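# Close the mailer box lid with flaps tucked and locked

## Task

Shut the mailer box's lid so that all of its flaps sit inside the walls and the front flap's lock tabs are caught beneath the front wall's ledge. The box must end close to its starting spot and orientation (not rotated), no other object on the table may touch it, and the closed state must hold by itself, not because the robot is still pressing or holding it.

## Robot and tools

Robot: two 7-joint xArm-type arms, left_arm and right_arm, each with a parallel two-finger gripper and a wrist camera. Base positions in the scene frame: left_arm at (-0.040, +0.417, 0) m, quat_wxyz (+1.000, 0, 0, -0.019); right_arm at (-0.047, -0.315, 0) m, quat_wxyz (+0.996, 0, 0, -0.091).

Scene frame: origin on the table surface midway between the arms, +x reaching out over the table, +z up, left_arm on the +y side. The words left and right are arm names only, not sides of a camera picture.

Gripper geometry: the fingers extend along the gripper's +z axis and close along its y axis. end_effector_position is the point between the pads when shut, roughly 2 cm short of the fingertips; closing pushes the tips about 10 mm further along +z.

Tool execute_actions. Argument "actions" is a list holding zero or one item; optional "pictures" (boolean) asks for camera images.
- Empty list: nothing new is commanded; you get the state and the pictures.
- Motion item: {"rows": [...], "steps": n}. rows has 1 to 15 rows, steps is 1 to 15 (default 15), but a motion must last at least 8 steps. One step is 1/30 s. Row k is used on step k; if rows run out, the final row repeats.
- Wait item: {"steps": n} with no rows, n up to 300. It ends when n steps have elapsed since the previous result, and your reply time is part of that count.

Row layout: a single flat list of 16 numbers, each in [-1, 1], covering both arms always. Numbers 1-7 are left_arm joint offsets, number 8 is left_arm opening, numbers 9-15 are right_arm joint offsets, number 16 is right_arm opening. Joint column order: waist, shoulder, upper arm roll, elbow, forearm roll, wrist pitch, wrist roll. Stated ranges (rad): waist -6.283..6.283, shoulder -2.059..2.094, upper arm roll -6.283..6.283, elbow -0.192..3.927, forearm roll -6.283..6.283, wrist pitch -1.693..3.142, wrist roll -6.283..6.283.

Joint numbers are offsets, not poses, scaled so 1.0 equals 2.036 rad. The reference is the joint angles printed in the most recent result that listed them; before any result in the scene has listed them, and for the second or later call inside a single reply, the reference is where the arm stands when the action begins. Every row uses that same reference, not the previous row. So an all-zero row is not a pause: it pulls the arm back to the reference angles. A call whose target passes a joint's end by more than 0.010 rad outward is refused and nothing moves. The true end may differ from the stated one by up to 0.010 rad; targets beyond it are clipped there, and a "joint sent to its limit" line may appear (possibly for an earlier action). Its absence does not prove there is room left.

Opening (numbers 8 and 16) is absolute: +1 fully open, -1 closed. To hold something, command clearly less than grip_measured; the lower, the tighter. Pads give about 24 N each on parts up to about 6 cm wide; a quick close can squeeze harder or bounce open. Sending back the grip_measured value still squeezes lightly; wide parts may slip. Parts you hold may occasionally be pulled briefly.

Motion limits: joint targets move at most 3.14 rad/s, need 0.16 s to accelerate, and an arm's joints are slowed together so they finish at once. Each step, a target stays within 0.623 rad of the measured angle, and if targets would shift the gripper more than 70 mm from where it is measured, the whole arm's targets are pulled back. Big offsets therefore take several steps.

Timing: a result is captured 8 steps before an action finishes; those last steps play out while you think and write, and the next action starts afterwards. Between calls the arms keep heading for the last row sent until they have nearly stopped or a step is HELD; then only a new action moves them further.

Result lines: per arm, end_effector_position (m), end_effector_quat_wxyz, and linear/angular velocities (m/s, rad/s), all in the scene frame; printed positions can be off, more so at long reach. Joint positions and Joint velocities: per arm, seven joints (rad, rad/s) then finger-pad gap (m, m/s; 0.084 m fully open). grip_measured: measured opening on the command scale. "joint command not followed": a clearance check altered or blocked joint targets on some steps; the rest of the row still ran. HELD: on that step your row, or part of it, was not delivered. TORQUE FAULT: a joint hit its load limit (N m: waist 45, shoulder 45, upper arm roll 27, elbow 27, forearm roll 27, wrist pitch 18, wrist roll 18, held weight included); the arm backs off, freezes 10 s and drops the rest of the call. MOTOR HOT warns from 65 °C; at 80 °C an OVER-TEMPERATURE FAULT brakes that arm until it cools. Holding loads heats motors even while you think.

Tool zoom_image: "camera" is one of cam_head_left, cam_head_right, cam_high, cam_low, cam_left_wrist, cam_right_wrist (all 672x504); "region" is [x0, y0, x1, y1] in pixels of that camera's latest image, origin top-left, at most 504 by 504. It returns an enlarged view.

Tool show_instructions: no arguments; shows the scene's reference images. Tool read_manual: optional "section" (only "licences"); returns licence text, moves nothing. Tool finished_scene: "scene" integer of the current scene; irreversible; the result reports success. Replying with no tool call ends the session.

Avoid: letting the arms collide or press on each other, knocking anything off the table, dropping or slamming parts, pushing hard into the box or table, torque faults and overheating.

Each tool is called after "Request:" as a command line: name --argument value for each argument, lists and objects as JSON in quotes; but a table of rows of numbers goes row by row, as --pt "numbers of a row", without its own name.

Reference images:

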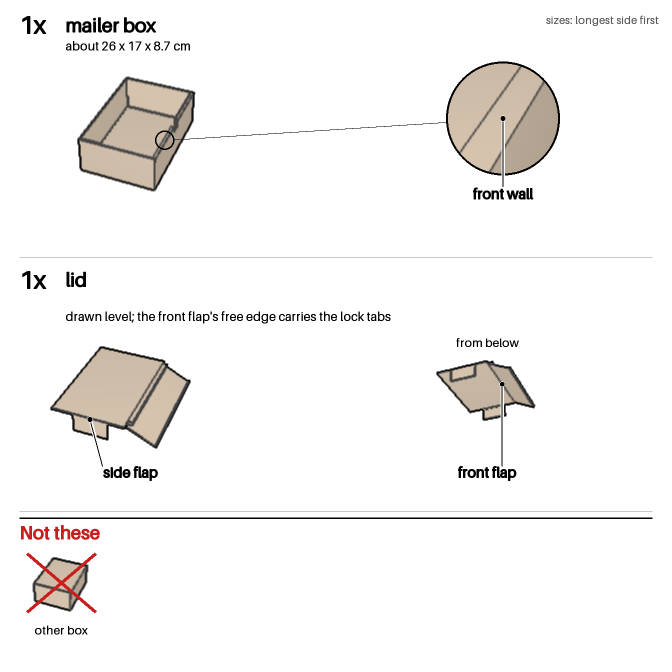

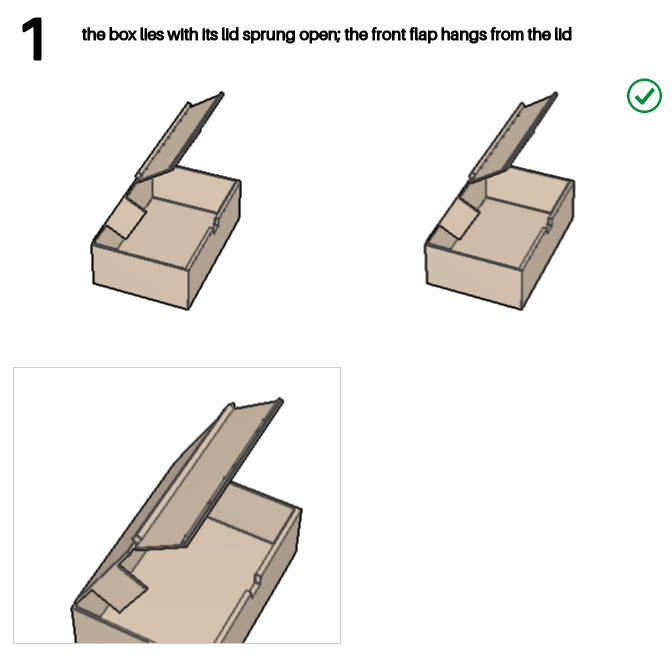

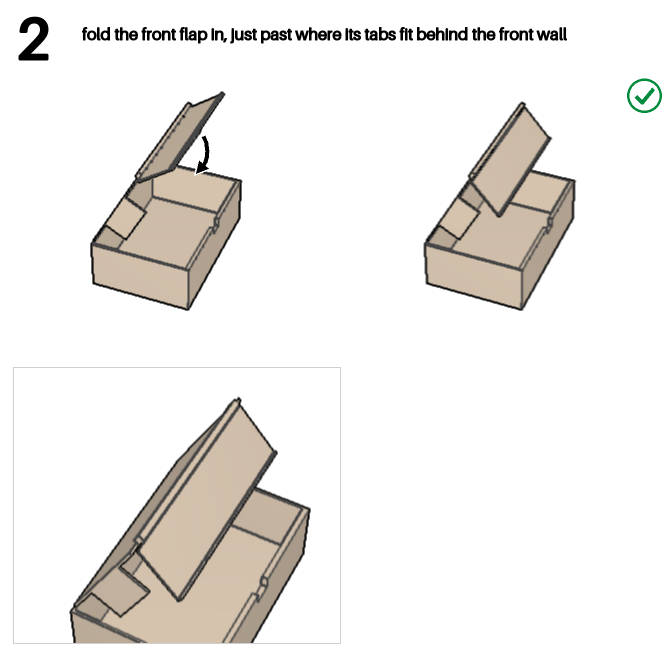

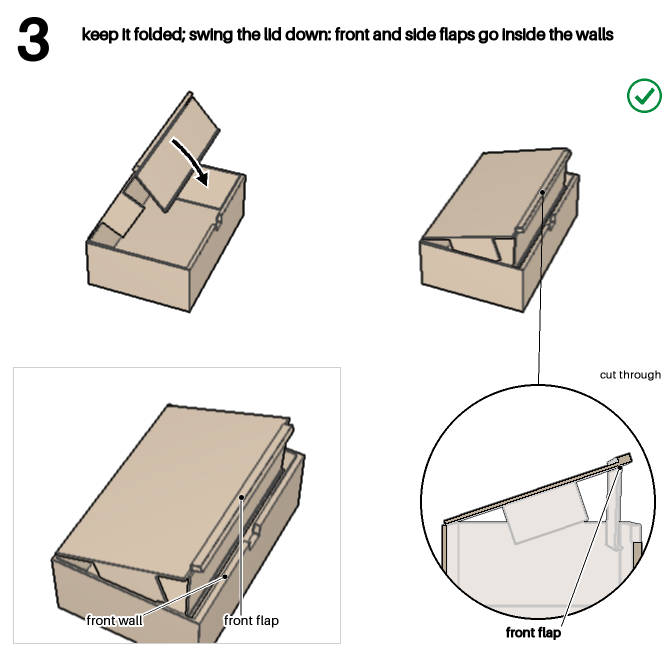

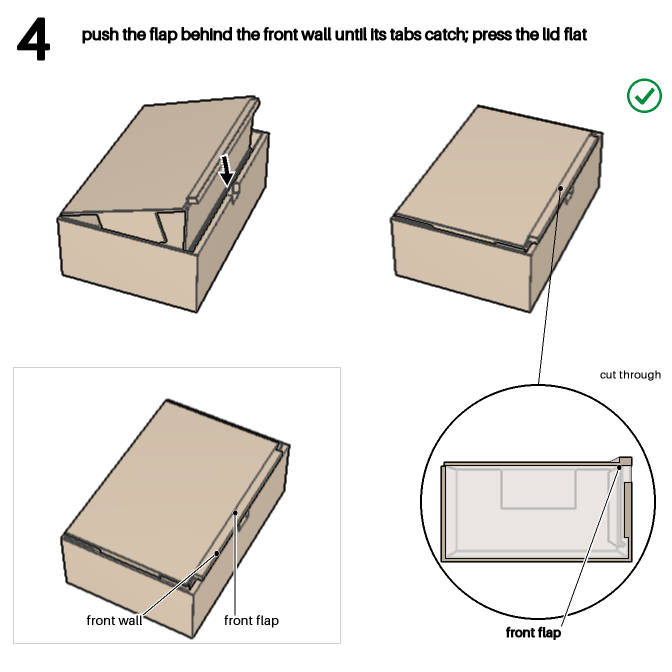

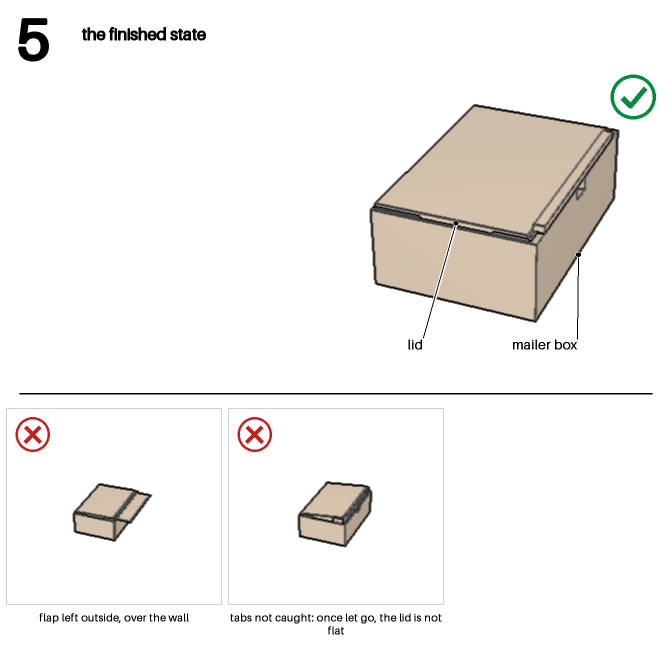

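## Session

Request:
execute_actions --actions '[]'

Scene clock: 0.00 s of 4240.00 s.
left_arm: end_effector_position=(+0.3611, +0.4024, +0.2526) grip_measured=+1.00 end_effector_quat_wxyz=(-0.001, +1.000, -0.018, +0.003) end_effector_velocity=(-0.000, -0.001, -0.000) end_effector_angular_velocity=(-0.001, +0.000, -0.004) | right_arm: end_effector_position=(+0.3459, -0.3888, +0.2505) grip_measured=+1.00 end_effector_quat_wxyz=(-0.000, +0.996, -0.093, +0.001) end_effector_velocity=(-0.000, +0.000, -0.000) end_effector_angular_velocity=(+0.000, +0.001, +0.001)
Joint positions: left_arm=[-0.001 -0.253  0.     0.923  0.002  1.169 -0.002  0.084] | right_arm=[-0.002 -0.251 -0.003  0.92   0.     1.169 -0.001  0.084]
Joint velocities: left_arm=[-0.002  0.    -0.    -0.    -0.001 -0.     0.001 -0.   ] | right_arm=[ 0.     0.     0.    -0.    -0.     0.001 -0.     0.   ]

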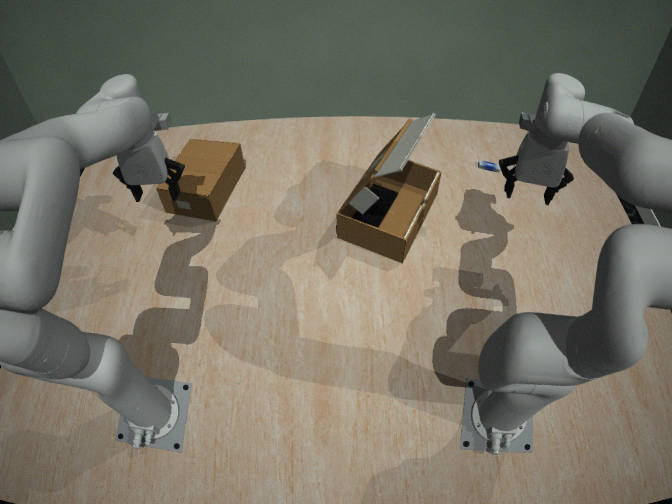

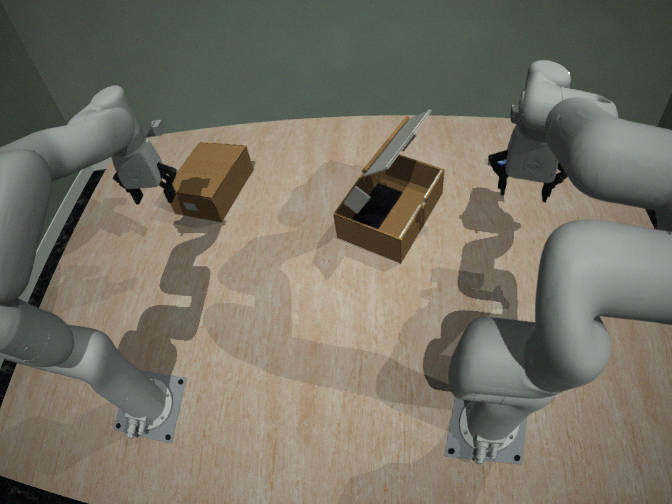

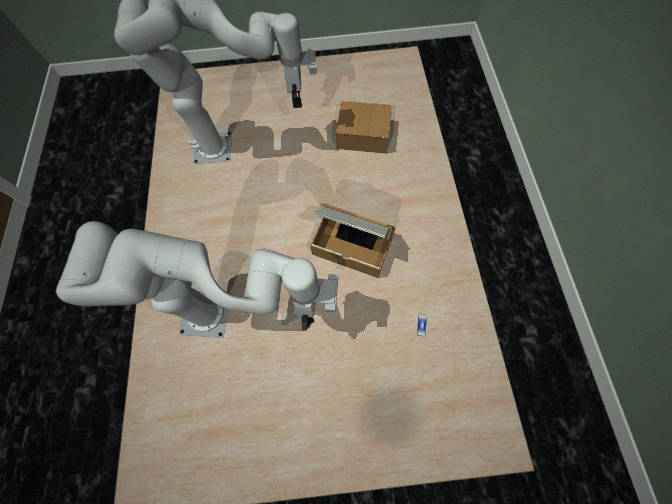

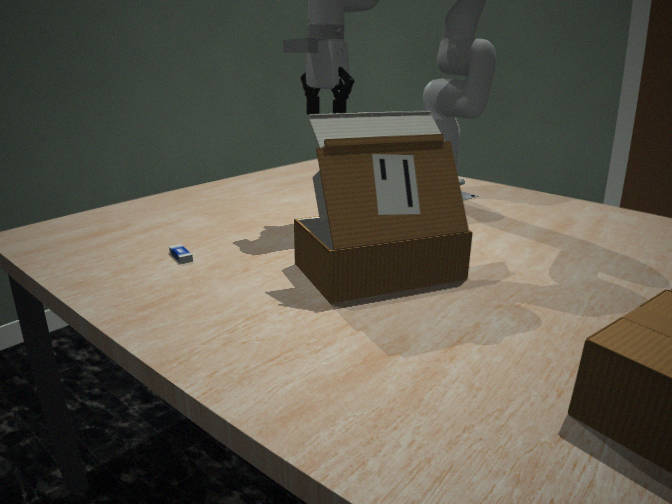

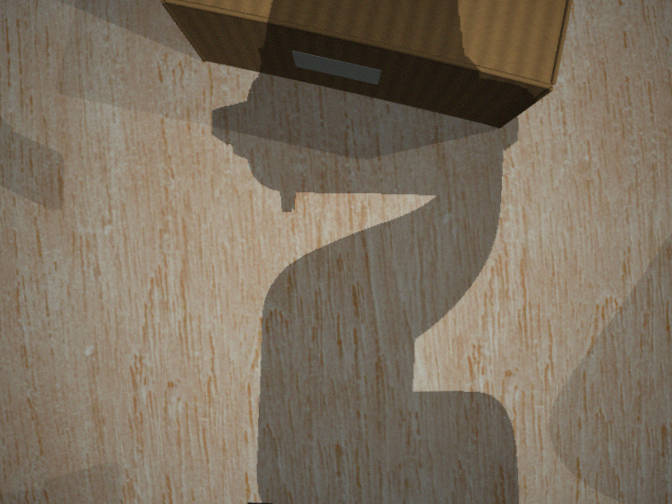

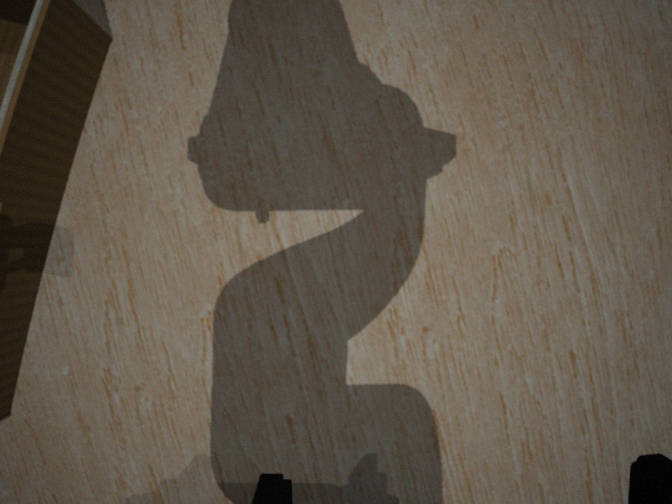

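Request:
execute_actions --actions '[{"rows":[[-0.302,0.322,0,0.217,0,-0.347,0,-1,0,0,0,0,0,0,0,-1]]}]'

Request:
execute_actions --actions '[{"steps":40}]' --pictures true

Scene clock: 1.97 s of 4240.00 s.
left_arm: end_effector_position=(+0.4122, +0.3454, +0.2479) grip_measured=-0.12 end_effector_quat_wxyz=(+0.003, +0.996, -0.078, +0.048) end_effector_velocity=(+0.252, -0.351, -0.050) end_effector_angular_velocity=(-0.074, -0.470, -0.671) | right_arm: end_effector_position=(+0.3459, -0.3888, +0.2505) grip_measured=-0.12 end_effector_quat_wxyz=(-0.000, +0.996, -0.093, +0.001) end_effector_velocity=(-0.000, -0.000, -0.000) end_effector_angular_velocity=(-0.000, +0.002, +0.001)
Joint positions: left_arm=[-0.121 -0.128 -0.     1.01   0.002  1.042 -0.002  0.039] | right_arm=[-0.002 -0.251 -0.003  0.92   0.     1.169 -0.001  0.039]
Joint velocities: left_arm=[-0.652  0.697 -0.018  0.443 -0.    -0.729 -0.    -0.217] | right_arm=[ 0.     0.001  0.    -0.    -0.001  0.001 -0.    -0.215]
Steps of this call (steps 1 to 52: nothing new was sent; steps 53 to 59: the first 7 steps of this action). Readings (joint positions):
53: left_arm=[-0.002 -0.252 0.000 0.923 0.002 1.168 -0.003] | right_arm=[-0.002 -0.251 -0.003 0.920 0.000 1.169 -0.001]
54: left_arm=[-0.007 -0.247 0.002 0.928 0.002 1.162 -0.003] | right_arm=[-0.002 -0.251 -0.003 0.920 0.000 1.169 -0.001]
56: left_arm=[-0.048 -0.205 0.006 0.960 0.002 1.117 -0.003] | right_arm=[-0.002 -0.251 -0.003 0.920 0.000 1.169 -0.001]
59: the state above

Scene clock: 3.30 s of 4240.00 s.
left_arm: end_effector_position=(+0.4971, +0.0072, +0.1995) grip_measured=-1.00 end_effector_quat_wxyz=(+0.079, +0.918, -0.310, +0.234) end_effector_velocity=(+0.000, -0.000, -0.000) end_effector_angular_velocity=(+0.000, -0.001, -0.001) | right_arm: end_effector_position=(+0.3459, -0.3888, +0.2505) grip_measured=-1.00 end_effector_quat_wxyz=(-0.000, +0.996, -0.093, +0.001) end_effector_velocity=(+0.001, +0.001, +0.000) end_effector_angular_velocity=(-0.000, -0.002, +0.001)
Joint positions: left_arm=[-0.616  0.402  0.     1.365  0.002  0.463 -0.003  0.   ] | right_arm=[-0.002 -0.251 -0.003  0.92   0.     1.169 -0.001  0.   ]
Joint velocities: left_arm=[-0.001  0.002  0.001  0.002 -0.    -0.     0.001  0.   ] | right_arm=[ 0.002  0.     0.     0.     0.    -0.002  0.     0.   ]
Kept back: nothing.
Steps of this call (steps 1 to 8: the last 8 steps of your previous action; steps 9 to 40: the robot went on to your last target). Readings (joint positions):
1: left_arm=[-0.142 -0.105 -0.000 1.025 0.002 1.018 -0.002] | right_arm=[-0.002 -0.251 -0.003 0.920 0.000 1.169 -0.001]
2: left_arm=[-0.163 -0.083 0.000 1.040 0.002 0.993 -0.002] | right_arm=[-0.002 -0.251 -0.003 0.920 0.000 1.169 -0.001]
4: left_arm=[-0.205 -0.037 0.001 1.070 0.002 0.944 -0.002] | right_arm=[-0.002 -0.251 -0.003 0.920 0.000 1.169 -0.001]
8: left_arm=[-0.288 0.051 0.000 1.129 0.002 0.847 -0.002] | right_arm=[-0.002 -0.251 -0.003 0.920 0.000 1.169 -0.001]
40: the state above

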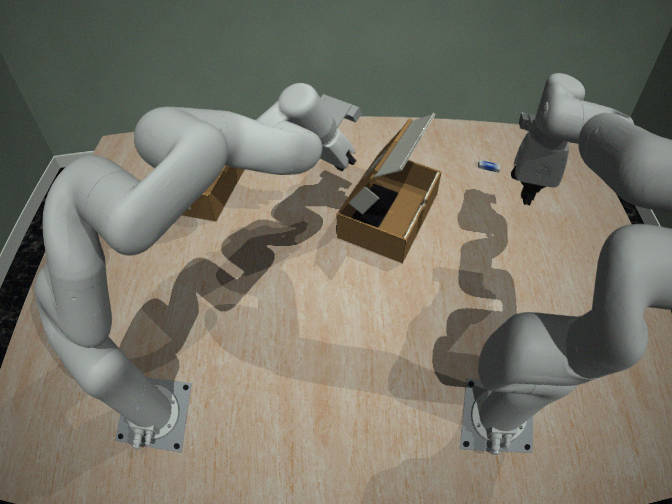

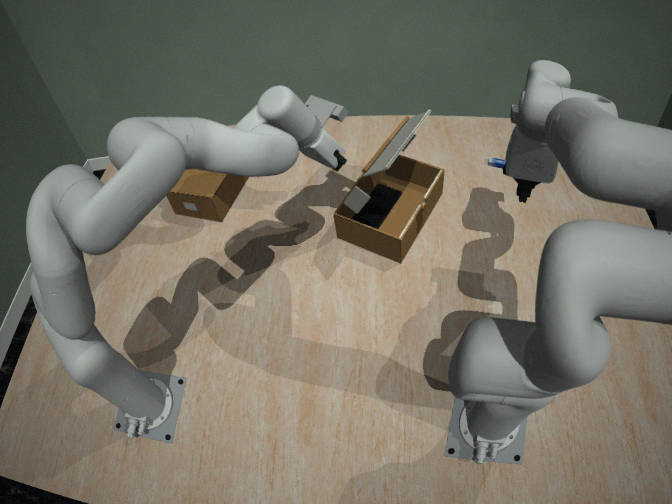

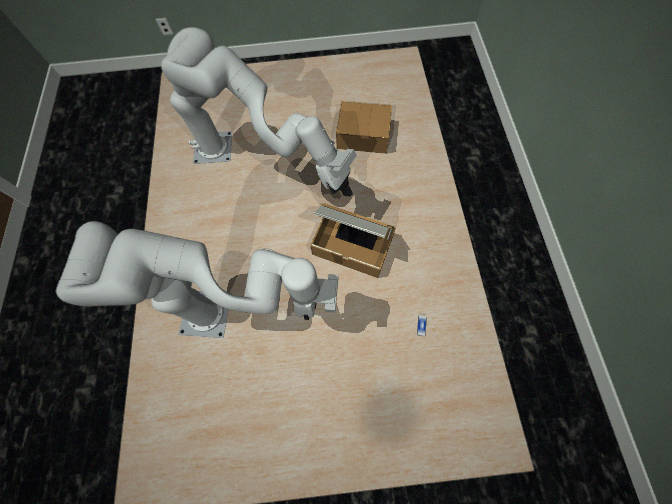

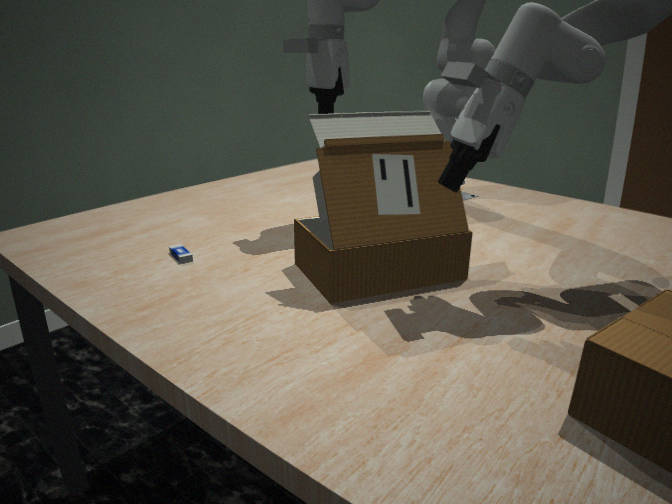

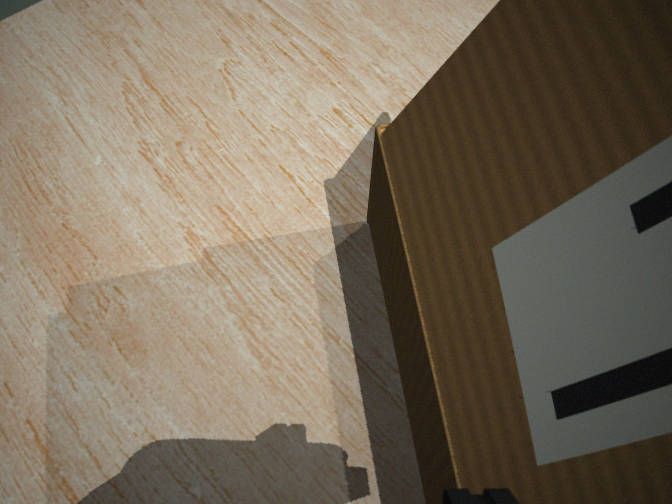

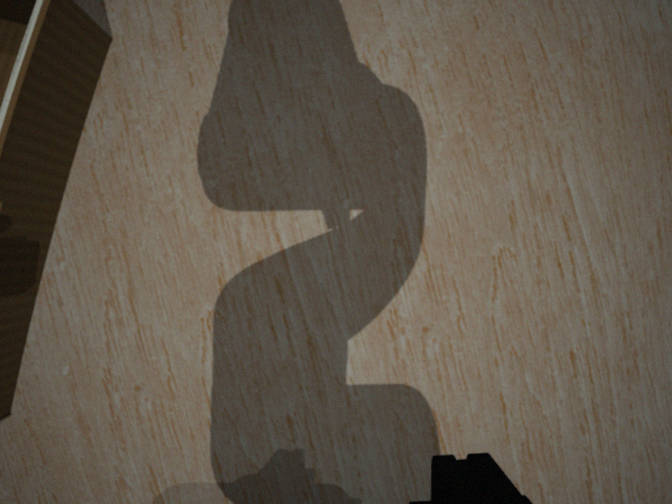

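Deltas to P1: -.084,.077,.069,-.007, ramped.

Request:
execute_actions --actions '[{"rows":[[-0.01,0.009,0,0.008,0,-0.001,0,-1,0,0,0,0,0,0,0,-1],[-0.02,0.018,0,0.016,0,-0.002,0,-1,0,0,0,0,0,0,0,-1],[-0.028,0.026,0,0.023,0,-0.002,0,-1,0,0,0,0,0,0,0,-1],[-0.034,0.031,0,0.028,0,-0.003,0,-1,0,0,0,0,0,0,0,-1],[-0.04,0.037,0,0.033,0,-0.003,0,-1,0,0,0,0,0,0,0,-1],[-0.046,0.042,0,0.038,0,-0.004,0,-1,0,0,0,0,0,0,0,-1],[-0.052,0.048,0,0.043,0,-0.004,0,-1,0,0,0,0,0,0,0,-1],[-0.058,0.053,0,0.048,0,-0.005,0,-1,0,0,0,0,0,0,0,-1],[-0.064,0.059,0,0.053,0,-0.005,0,-1,0,0,0,0,0,0,0,-1],[-0.07,0.064,0,0.058,0,-0.006,0,-1,0,0,0,0,0,0,0,-1],[-0.077,0.07,0,0.063,0,-0.006,0,-1,0,0,0,0,0,0,0,-1],[-0.084,0.077,0,0.069,0,-0.007,0,-1,0,0,0,0,0,0,0,-1]]}]'

Request:
execute_actions --actions '[{"steps":25}]' --pictures true

Scene clock: 4.03 s of 4240.00 s.
left_arm: end_effector_position=(+0.4816, -0.0315, +0.1884) grip_measured=-1.00 end_effector_quat_wxyz=(+0.086, +0.909, -0.337, +0.232) end_effector_velocity=(-0.162, -0.297, -0.098) end_effector_angular_velocity=(+0.011, +0.051, -0.478) | right_arm: end_effector_position=(+0.3459, -0.3888, +0.2505) grip_measured=-1.00 end_effector_quat_wxyz=(-0.000, +0.996, -0.093, +0.001) end_effector_velocity=(-0.000, +0.001, -0.000) end_effector_angular_velocity=(+0.000, +0.002, +0.002)
Joint positions: left_arm=[-0.674  0.456  0.     1.413  0.002  0.458 -0.002  0.   ] | right_arm=[-0.002 -0.251 -0.003  0.92   0.     1.169 -0.001  0.   ]
Joint velocities: left_arm=[-0.42   0.372 -0.063  0.3    0.003 -0.027 -0.     0.   ] | right_arm=[ 0.001  0.     0.    -0.    -0.     0.002  0.     0.   ]
Steps of this call (steps 1 to 15: the robot went on to your last target; steps 16 to 22: the first 7 steps of this action). Readings (joint positions):
16: left_arm=[-0.616 0.403 0.000 1.365 0.002 0.463 -0.003] | right_arm=[-0.002 -0.251 -0.003 0.920 0.000 1.169 -0.001]
17: left_arm=[-0.619 0.406 0.002 1.368 0.002 0.462 -0.003] | right_arm=[-0.002 -0.251 -0.003 0.920 0.000 1.169 -0.001]
19: left_arm=[-0.634 0.420 0.004 1.383 0.002 0.461 -0.003] | right_arm=[-0.002 -0.251 -0.003 0.920 0.000 1.169 -0.001]
22: the state above

Scene clock: 4.87 s of 4240.00 s.
left_arm: end_effector_position=(+0.4430, -0.1032, +0.1654) grip_measured=-1.00 end_effector_quat_wxyz=(+0.098, +0.888, -0.387, +0.226) end_effector_velocity=(+0.001, +0.001, -0.000) end_effector_angular_velocity=(+0.002, -0.001, +0.000) | right_arm: end_effector_position=(+0.3459, -0.3888, +0.2505) grip_measured=-1.00 end_effector_quat_wxyz=(-0.000, +0.996, -0.093, +0.001) end_effector_velocity=(-0.000, -0.000, -0.000) end_effector_angular_velocity=(+0.000, +0.001, +0.000)
Joint positions: left_arm=[-0.786  0.559  0.001  1.505  0.002  0.448 -0.003  0.   ] | right_arm=[-0.002 -0.251 -0.003  0.92   0.     1.169 -0.001  0.   ]
Joint velocities: left_arm=[0.    0.001 0.002 0.    0.    0.    0.001 0.   ] | right_arm=[-0.001 -0.     0.    -0.    -0.     0.001 -0.001  0.   ]
Kept back: nothing.
Steps of this call (steps 1 to 8: the last 8 steps of your previous action; steps 9 to 25: the robot went on to your last target). Readings (joint positions):
1: left_arm=[-0.688 0.469 -0.001 1.423 0.002 0.457 -0.002] | right_arm=[-0.002 -0.251 -0.003 0.920 0.000 1.169 -0.001]
2: left_arm=[-0.701 0.480 -0.002 1.433 0.002 0.456 -0.002] | right_arm=[-0.002 -0.251 -0.003 0.920 0.000 1.169 -0.001]
4: left_arm=[-0.726 0.503 -0.002 1.454 0.002 0.454 -0.002] | right_arm=[-0.002 -0.251 -0.003 0.920 0.000 1.169 -0.001]
8: left_arm=[-0.771 0.544 -0.001 1.491 0.002 0.450 -0.002] | right_arm=[-0.002 -0.251 -0.003 0.920 0.000 1.169 -0.001]
25: the state above

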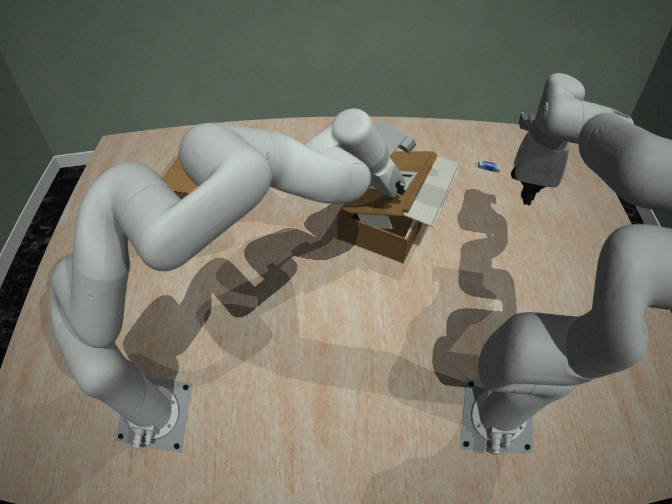

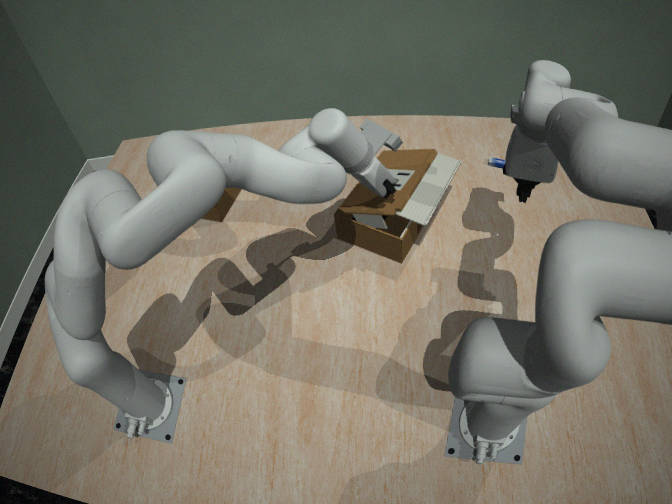

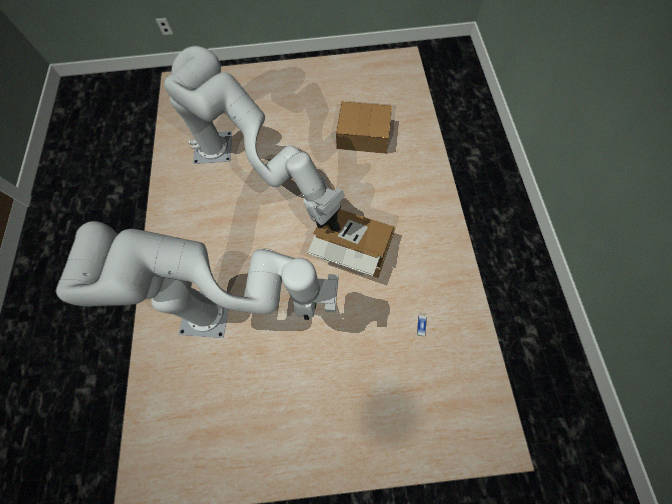

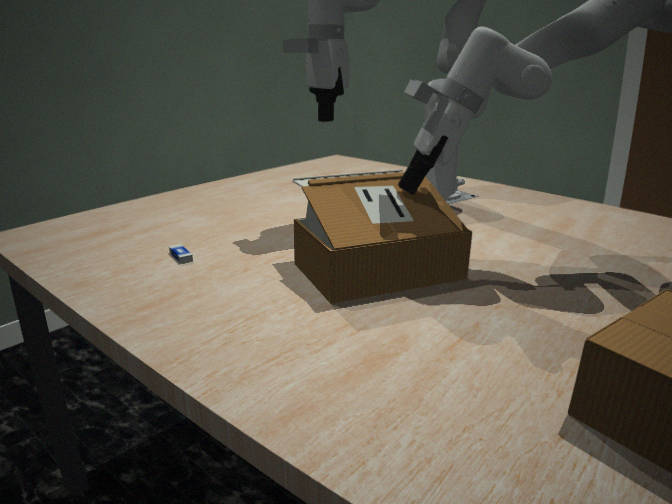

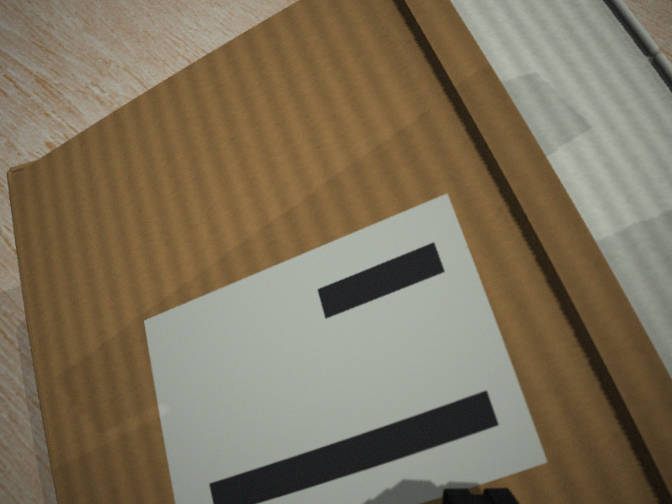

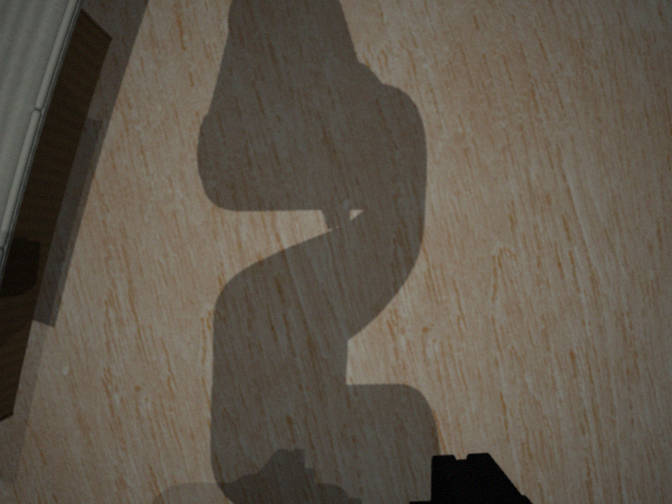

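Request:
execute_actions --actions '[{"rows":[[0,-0.014,0,0,0,0,0,-1,0.168,0.103,0,-0.189,0,-0.733,0,-1]]}]'

Request:
execute_actions --actions '[{"steps":40}]'

Request:
execute_actions --actions '[{"rows":[[0,0,0,0,0,0,0,-1,0,0.02,0,-0.001,0,-0.021,0,-1],[0,0,0,0,0,0,0,-1,0,0.035,0,-0.002,0,-0.037,0,-1],[0,0,0,0,0,0,0,-1,0,0.05,0,-0.003,0,-0.053,0,-1],[0,0,0,0,0,0,0,-1,0,0.06,0,-0.003,0,-0.064,0,-1],[0,0,0,0,0,0,0,-1,0,0.07,0,-0.004,0,-0.074,0,-1],[0,0,0,0,0,0,0,-1,0,0.08,0,-0.004,0,-0.085,0,-1],[0,0,0,0,0,0,0,-1,0,0.09,0,-0.005,0,-0.095,0,-1],[0,0,0,0,0,0,0,-1,0,0.1,0,-0.005,0,-0.106,0,-1],[0,0,0,0,0,0,0,-1,0,0.112,0,-0.006,0,-0.119,0,-1]]}]'

Request:
execute_actions --actions '[{"steps":25}]' --pictures true

Scene clock: 6.07 s of 4240.00 s.
left_arm: end_effector_position=(+0.4452, -0.1057, +0.1863) grip_measured=-1.00 end_effector_quat_wxyz=(+0.104, +0.885, -0.386, +0.239) end_effector_velocity=(+0.007, -0.006, +0.049) end_effector_angular_velocity=(-0.054, -0.051, +0.001) | right_arm: end_effector_position=(+0.3573, -0.3522, +0.1971) grip_measured=-1.00 end_effector_quat_wxyz=(+0.000, +0.999, -0.046, +0.008) end_effector_velocity=(+0.044, +0.243, -0.337) end_effector_angular_velocity=(-0.019, -0.134, +0.605)
Joint positions: left_arm=[-0.786  0.532  0.     1.507  0.002  0.448 -0.002  0.   ] | right_arm=[ 0.091 -0.193 -0.002  0.814  0.     0.991 -0.001  0.   ]
Joint velocities: left_arm=[ 0.    -0.06   0.001  0.011 -0.    -0.004  0.001  0.   ] | right_arm=[ 0.576  0.374  0.03  -0.682  0.001 -1.19  -0.     0.   ]
Steps of this call (steps 1 to 15: the robot went on to your last target; steps 16 to 29: nothing new was sent; steps 30 to 36: the first 7 steps of this action). Readings (joint positions):
30: left_arm=[-0.787 0.559 0.000 1.505 0.002 0.449 -0.003] | right_arm=[-0.002 -0.251 -0.003 0.920 0.000 1.168 -0.001]
31: left_arm=[-0.787 0.556 0.000 1.504 0.002 0.449 -0.003] | right_arm=[0.002 -0.249 -0.004 0.917 0.000 1.161 -0.001]
33: left_arm=[-0.786 0.545 0.000 1.503 0.002 0.449 -0.003] | right_arm=[0.029 -0.234 -0.008 0.889 -0.000 1.105 -0.001]
36: the state above

Scene clock: 7.40 s of 4240.00 s.
left_arm: end_effector_position=(+0.4447, -0.1051, +0.1857) grip_measured=-1.00 end_effector_quat_wxyz=(+0.104, +0.885, -0.386, +0.238) end_effector_velocity=(-0.000, -0.000, -0.000) end_effector_angular_velocity=(-0.000, +0.001, +0.000) | right_arm: end_effector_position=(+0.4824, -0.2317, +0.2201) grip_measured=-1.00 end_effector_quat_wxyz=(-0.033, +0.898, +0.070, +0.433) end_effector_velocity=(+0.000, -0.001, -0.001) end_effector_angular_velocity=(-0.000, +0.001, -0.002)
Joint positions: left_arm=[-0.786  0.531  0.     1.505  0.002  0.449 -0.003  0.   ] | right_arm=[ 0.34  -0.041 -0.003  0.535  0.    -0.323 -0.001  0.   ]
Joint velocities: left_arm=[ 0.    -0.    -0.001 -0.    -0.    -0.    -0.001  0.   ] | right_arm=[-0.002  0.002  0.    -0.    -0.    -0.001  0.     0.   ]
Kept back: nothing.
Steps of this call (steps 1 to 8: the last 8 steps of your previous action; steps 9 to 40: the robot went on to your last target). Readings (joint positions):
1: left_arm=[-0.786 0.530 0.000 1.507 0.002 0.448 -0.002] | right_arm=[0.110 -0.181 -0.002 0.793 0.000 0.949 -0.001]
2: left_arm=[-0.786 0.530 0.000 1.507 0.002 0.448 -0.002] | right_arm=[0.129 -0.170 -0.003 0.772 0.000 0.904 -0.001]
4: left_arm=[-0.786 0.531 0.000 1.505 0.002 0.448 -0.003] | right_arm=[0.167 -0.147 -0.003 0.730 0.000 0.801 -0.001]
8: left_arm=[-0.786 0.531 0.000 1.505 0.002 0.449 -0.003] | right_arm=[0.244 -0.099 -0.003 0.642 0.000 0.529 -0.001]
40: the state above

Scene clock: 7.63 s of 4240.00 s.
left_arm: end_effector_position=(+0.4447, -0.1051, +0.1856) grip_measured=-1.00 end_effector_quat_wxyz=(+0.104, +0.885, -0.386, +0.238) end_effector_velocity=(-0.001, -0.000, -0.001) end_effector_angular_velocity=(+0.002, +0.000, -0.003) | right_arm: end_effector_position=(+0.4844, -0.2315, +0.1899) grip_measured=-1.00 end_effector_quat_wxyz=(-0.033, +0.898, +0.070, +0.433) end_effector_velocity=(-0.009, -0.000, -0.229) end_effector_angular_velocity=(-0.011, +0.061, +0.002)
Joint positions: left_arm=[-0.786  0.531  0.     1.505  0.002  0.449 -0.003  0.   ] | right_arm=[ 0.34   0.057 -0.003  0.53   0.    -0.427 -0.001  0.   ]
Joint velocities: left_arm=[-0.     0.001 -0.001 -0.001  0.001 -0.     0.001  0.   ] | right_arm=[ 0.001  0.681  0.001 -0.061  0.    -0.68   0.     0.   ]
Steps of this call (steps 1 to 7: the first 7 steps of this action). Readings (joint positions):
1: left_arm=[-0.786 0.531 0.000 1.505 0.002 0.449 -0.003] | right_arm=[0.340 -0.041 -0.003 0.535 0.000 -0.324 -0.001]
2: left_arm=[-0.786 0.531 0.000 1.505 0.002 0.449 -0.003] | right_arm=[0.340 -0.037 -0.003 0.536 0.000 -0.330 -0.001]
4: left_arm=[-0.786 0.531 0.000 1.505 0.002 0.449 -0.003] | right_arm=[0.340 -0.009 -0.003 0.536 0.000 -0.361 -0.001]
7: the state above

Scene clock: 8.47 s of 4240.00 s.
left_arm: end_effector_position=(+0.4447, -0.1051, +0.1857) grip_measured=-1.00 end_effector_quat_wxyz=(+0.104, +0.885, -0.386, +0.238) end_effector_velocity=(-0.000, +0.000, -0.000) end_effector_angular_velocity=(-0.000, +0.001, +0.001) | right_arm: end_effector_position=(+0.4828, -0.2318, +0.1511) grip_measured=-1.00 end_effector_quat_wxyz=(-0.033, +0.897, +0.070, +0.434) end_effector_velocity=(-0.001, -0.001, -0.002) end_effector_angular_velocity=(-0.000, +0.004, -0.002)
Joint positions: left_arm=[-0.786  0.531  0.     1.505  0.002  0.449 -0.003  0.   ] | right_arm=[ 0.34   0.187 -0.003  0.523  0.    -0.565 -0.001  0.   ]
Joint velocities: left_arm=[ 0.    -0.    -0.    -0.    -0.     0.    -0.001  0.   ] | right_arm=[-0.002  0.002  0.    -0.001 -0.     0.001  0.     0.   ]
Kept back: nothing.
Steps of this call (steps 1 to 8: the last 8 steps of your previous action; steps 9 to 25: the robot went on to your last target). Readings (joint positions):
1: left_arm=[-0.786 0.531 0.000 1.505 0.002 0.449 -0.003] | right_arm=[0.340 0.080 -0.003 0.528 0.000 -0.449 -0.001]
2: left_arm=[-0.786 0.531 0.000 1.505 0.002 0.449 -0.003] | right_arm=[0.340 0.101 -0.003 0.527 0.000 -0.472 -0.001]
4: left_arm=[-0.786 0.531 0.000 1.505 0.002 0.449 -0.003] | right_arm=[0.340 0.142 -0.003 0.525 0.000 -0.515 -0.001]
8: left_arm=[-0.786 0.531 0.000 1.505 0.002 0.449 -0.003] | right_arm=[0.340 0.181 -0.003 0.522 0.000 -0.556 -0.001]
25: the state above

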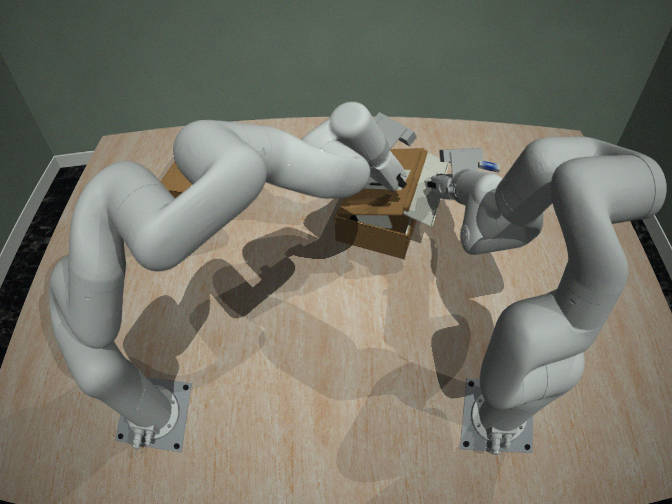

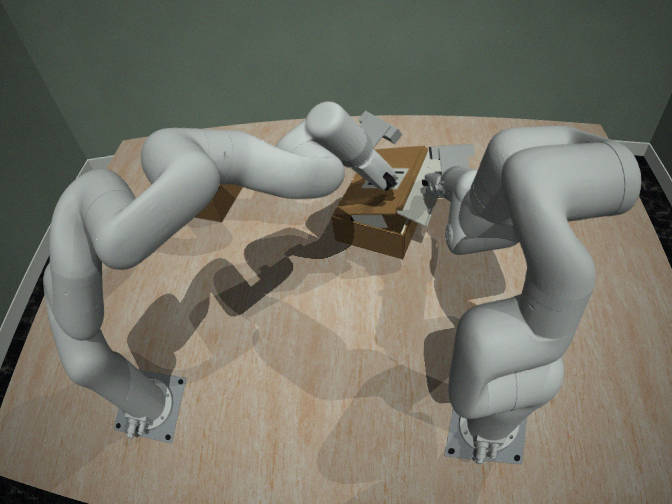

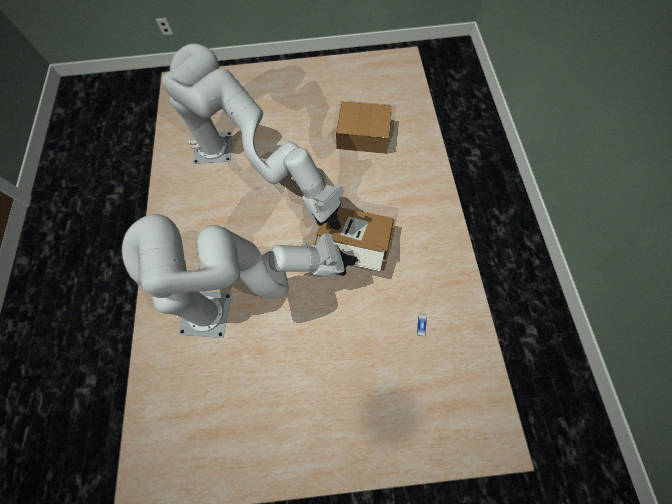

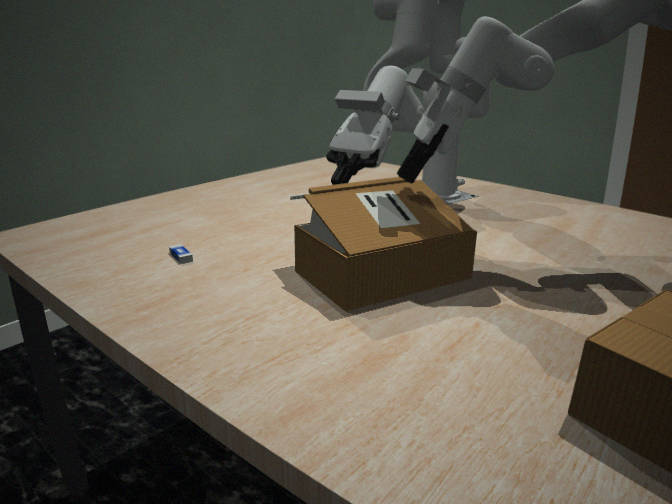

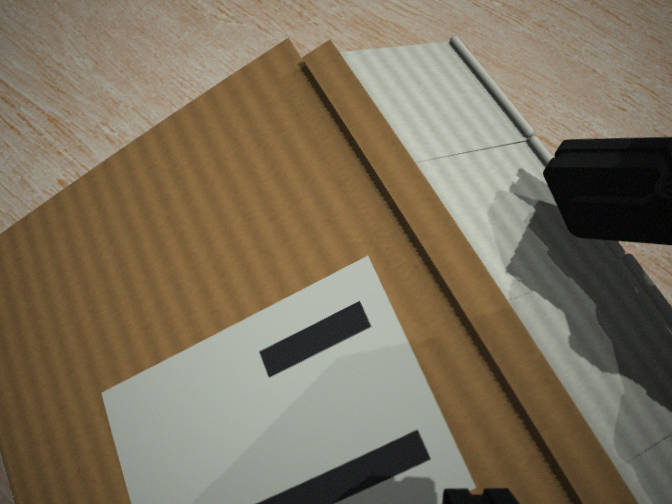

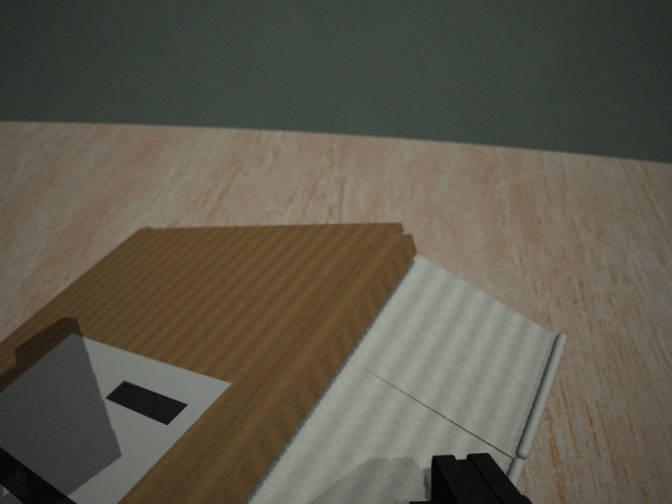

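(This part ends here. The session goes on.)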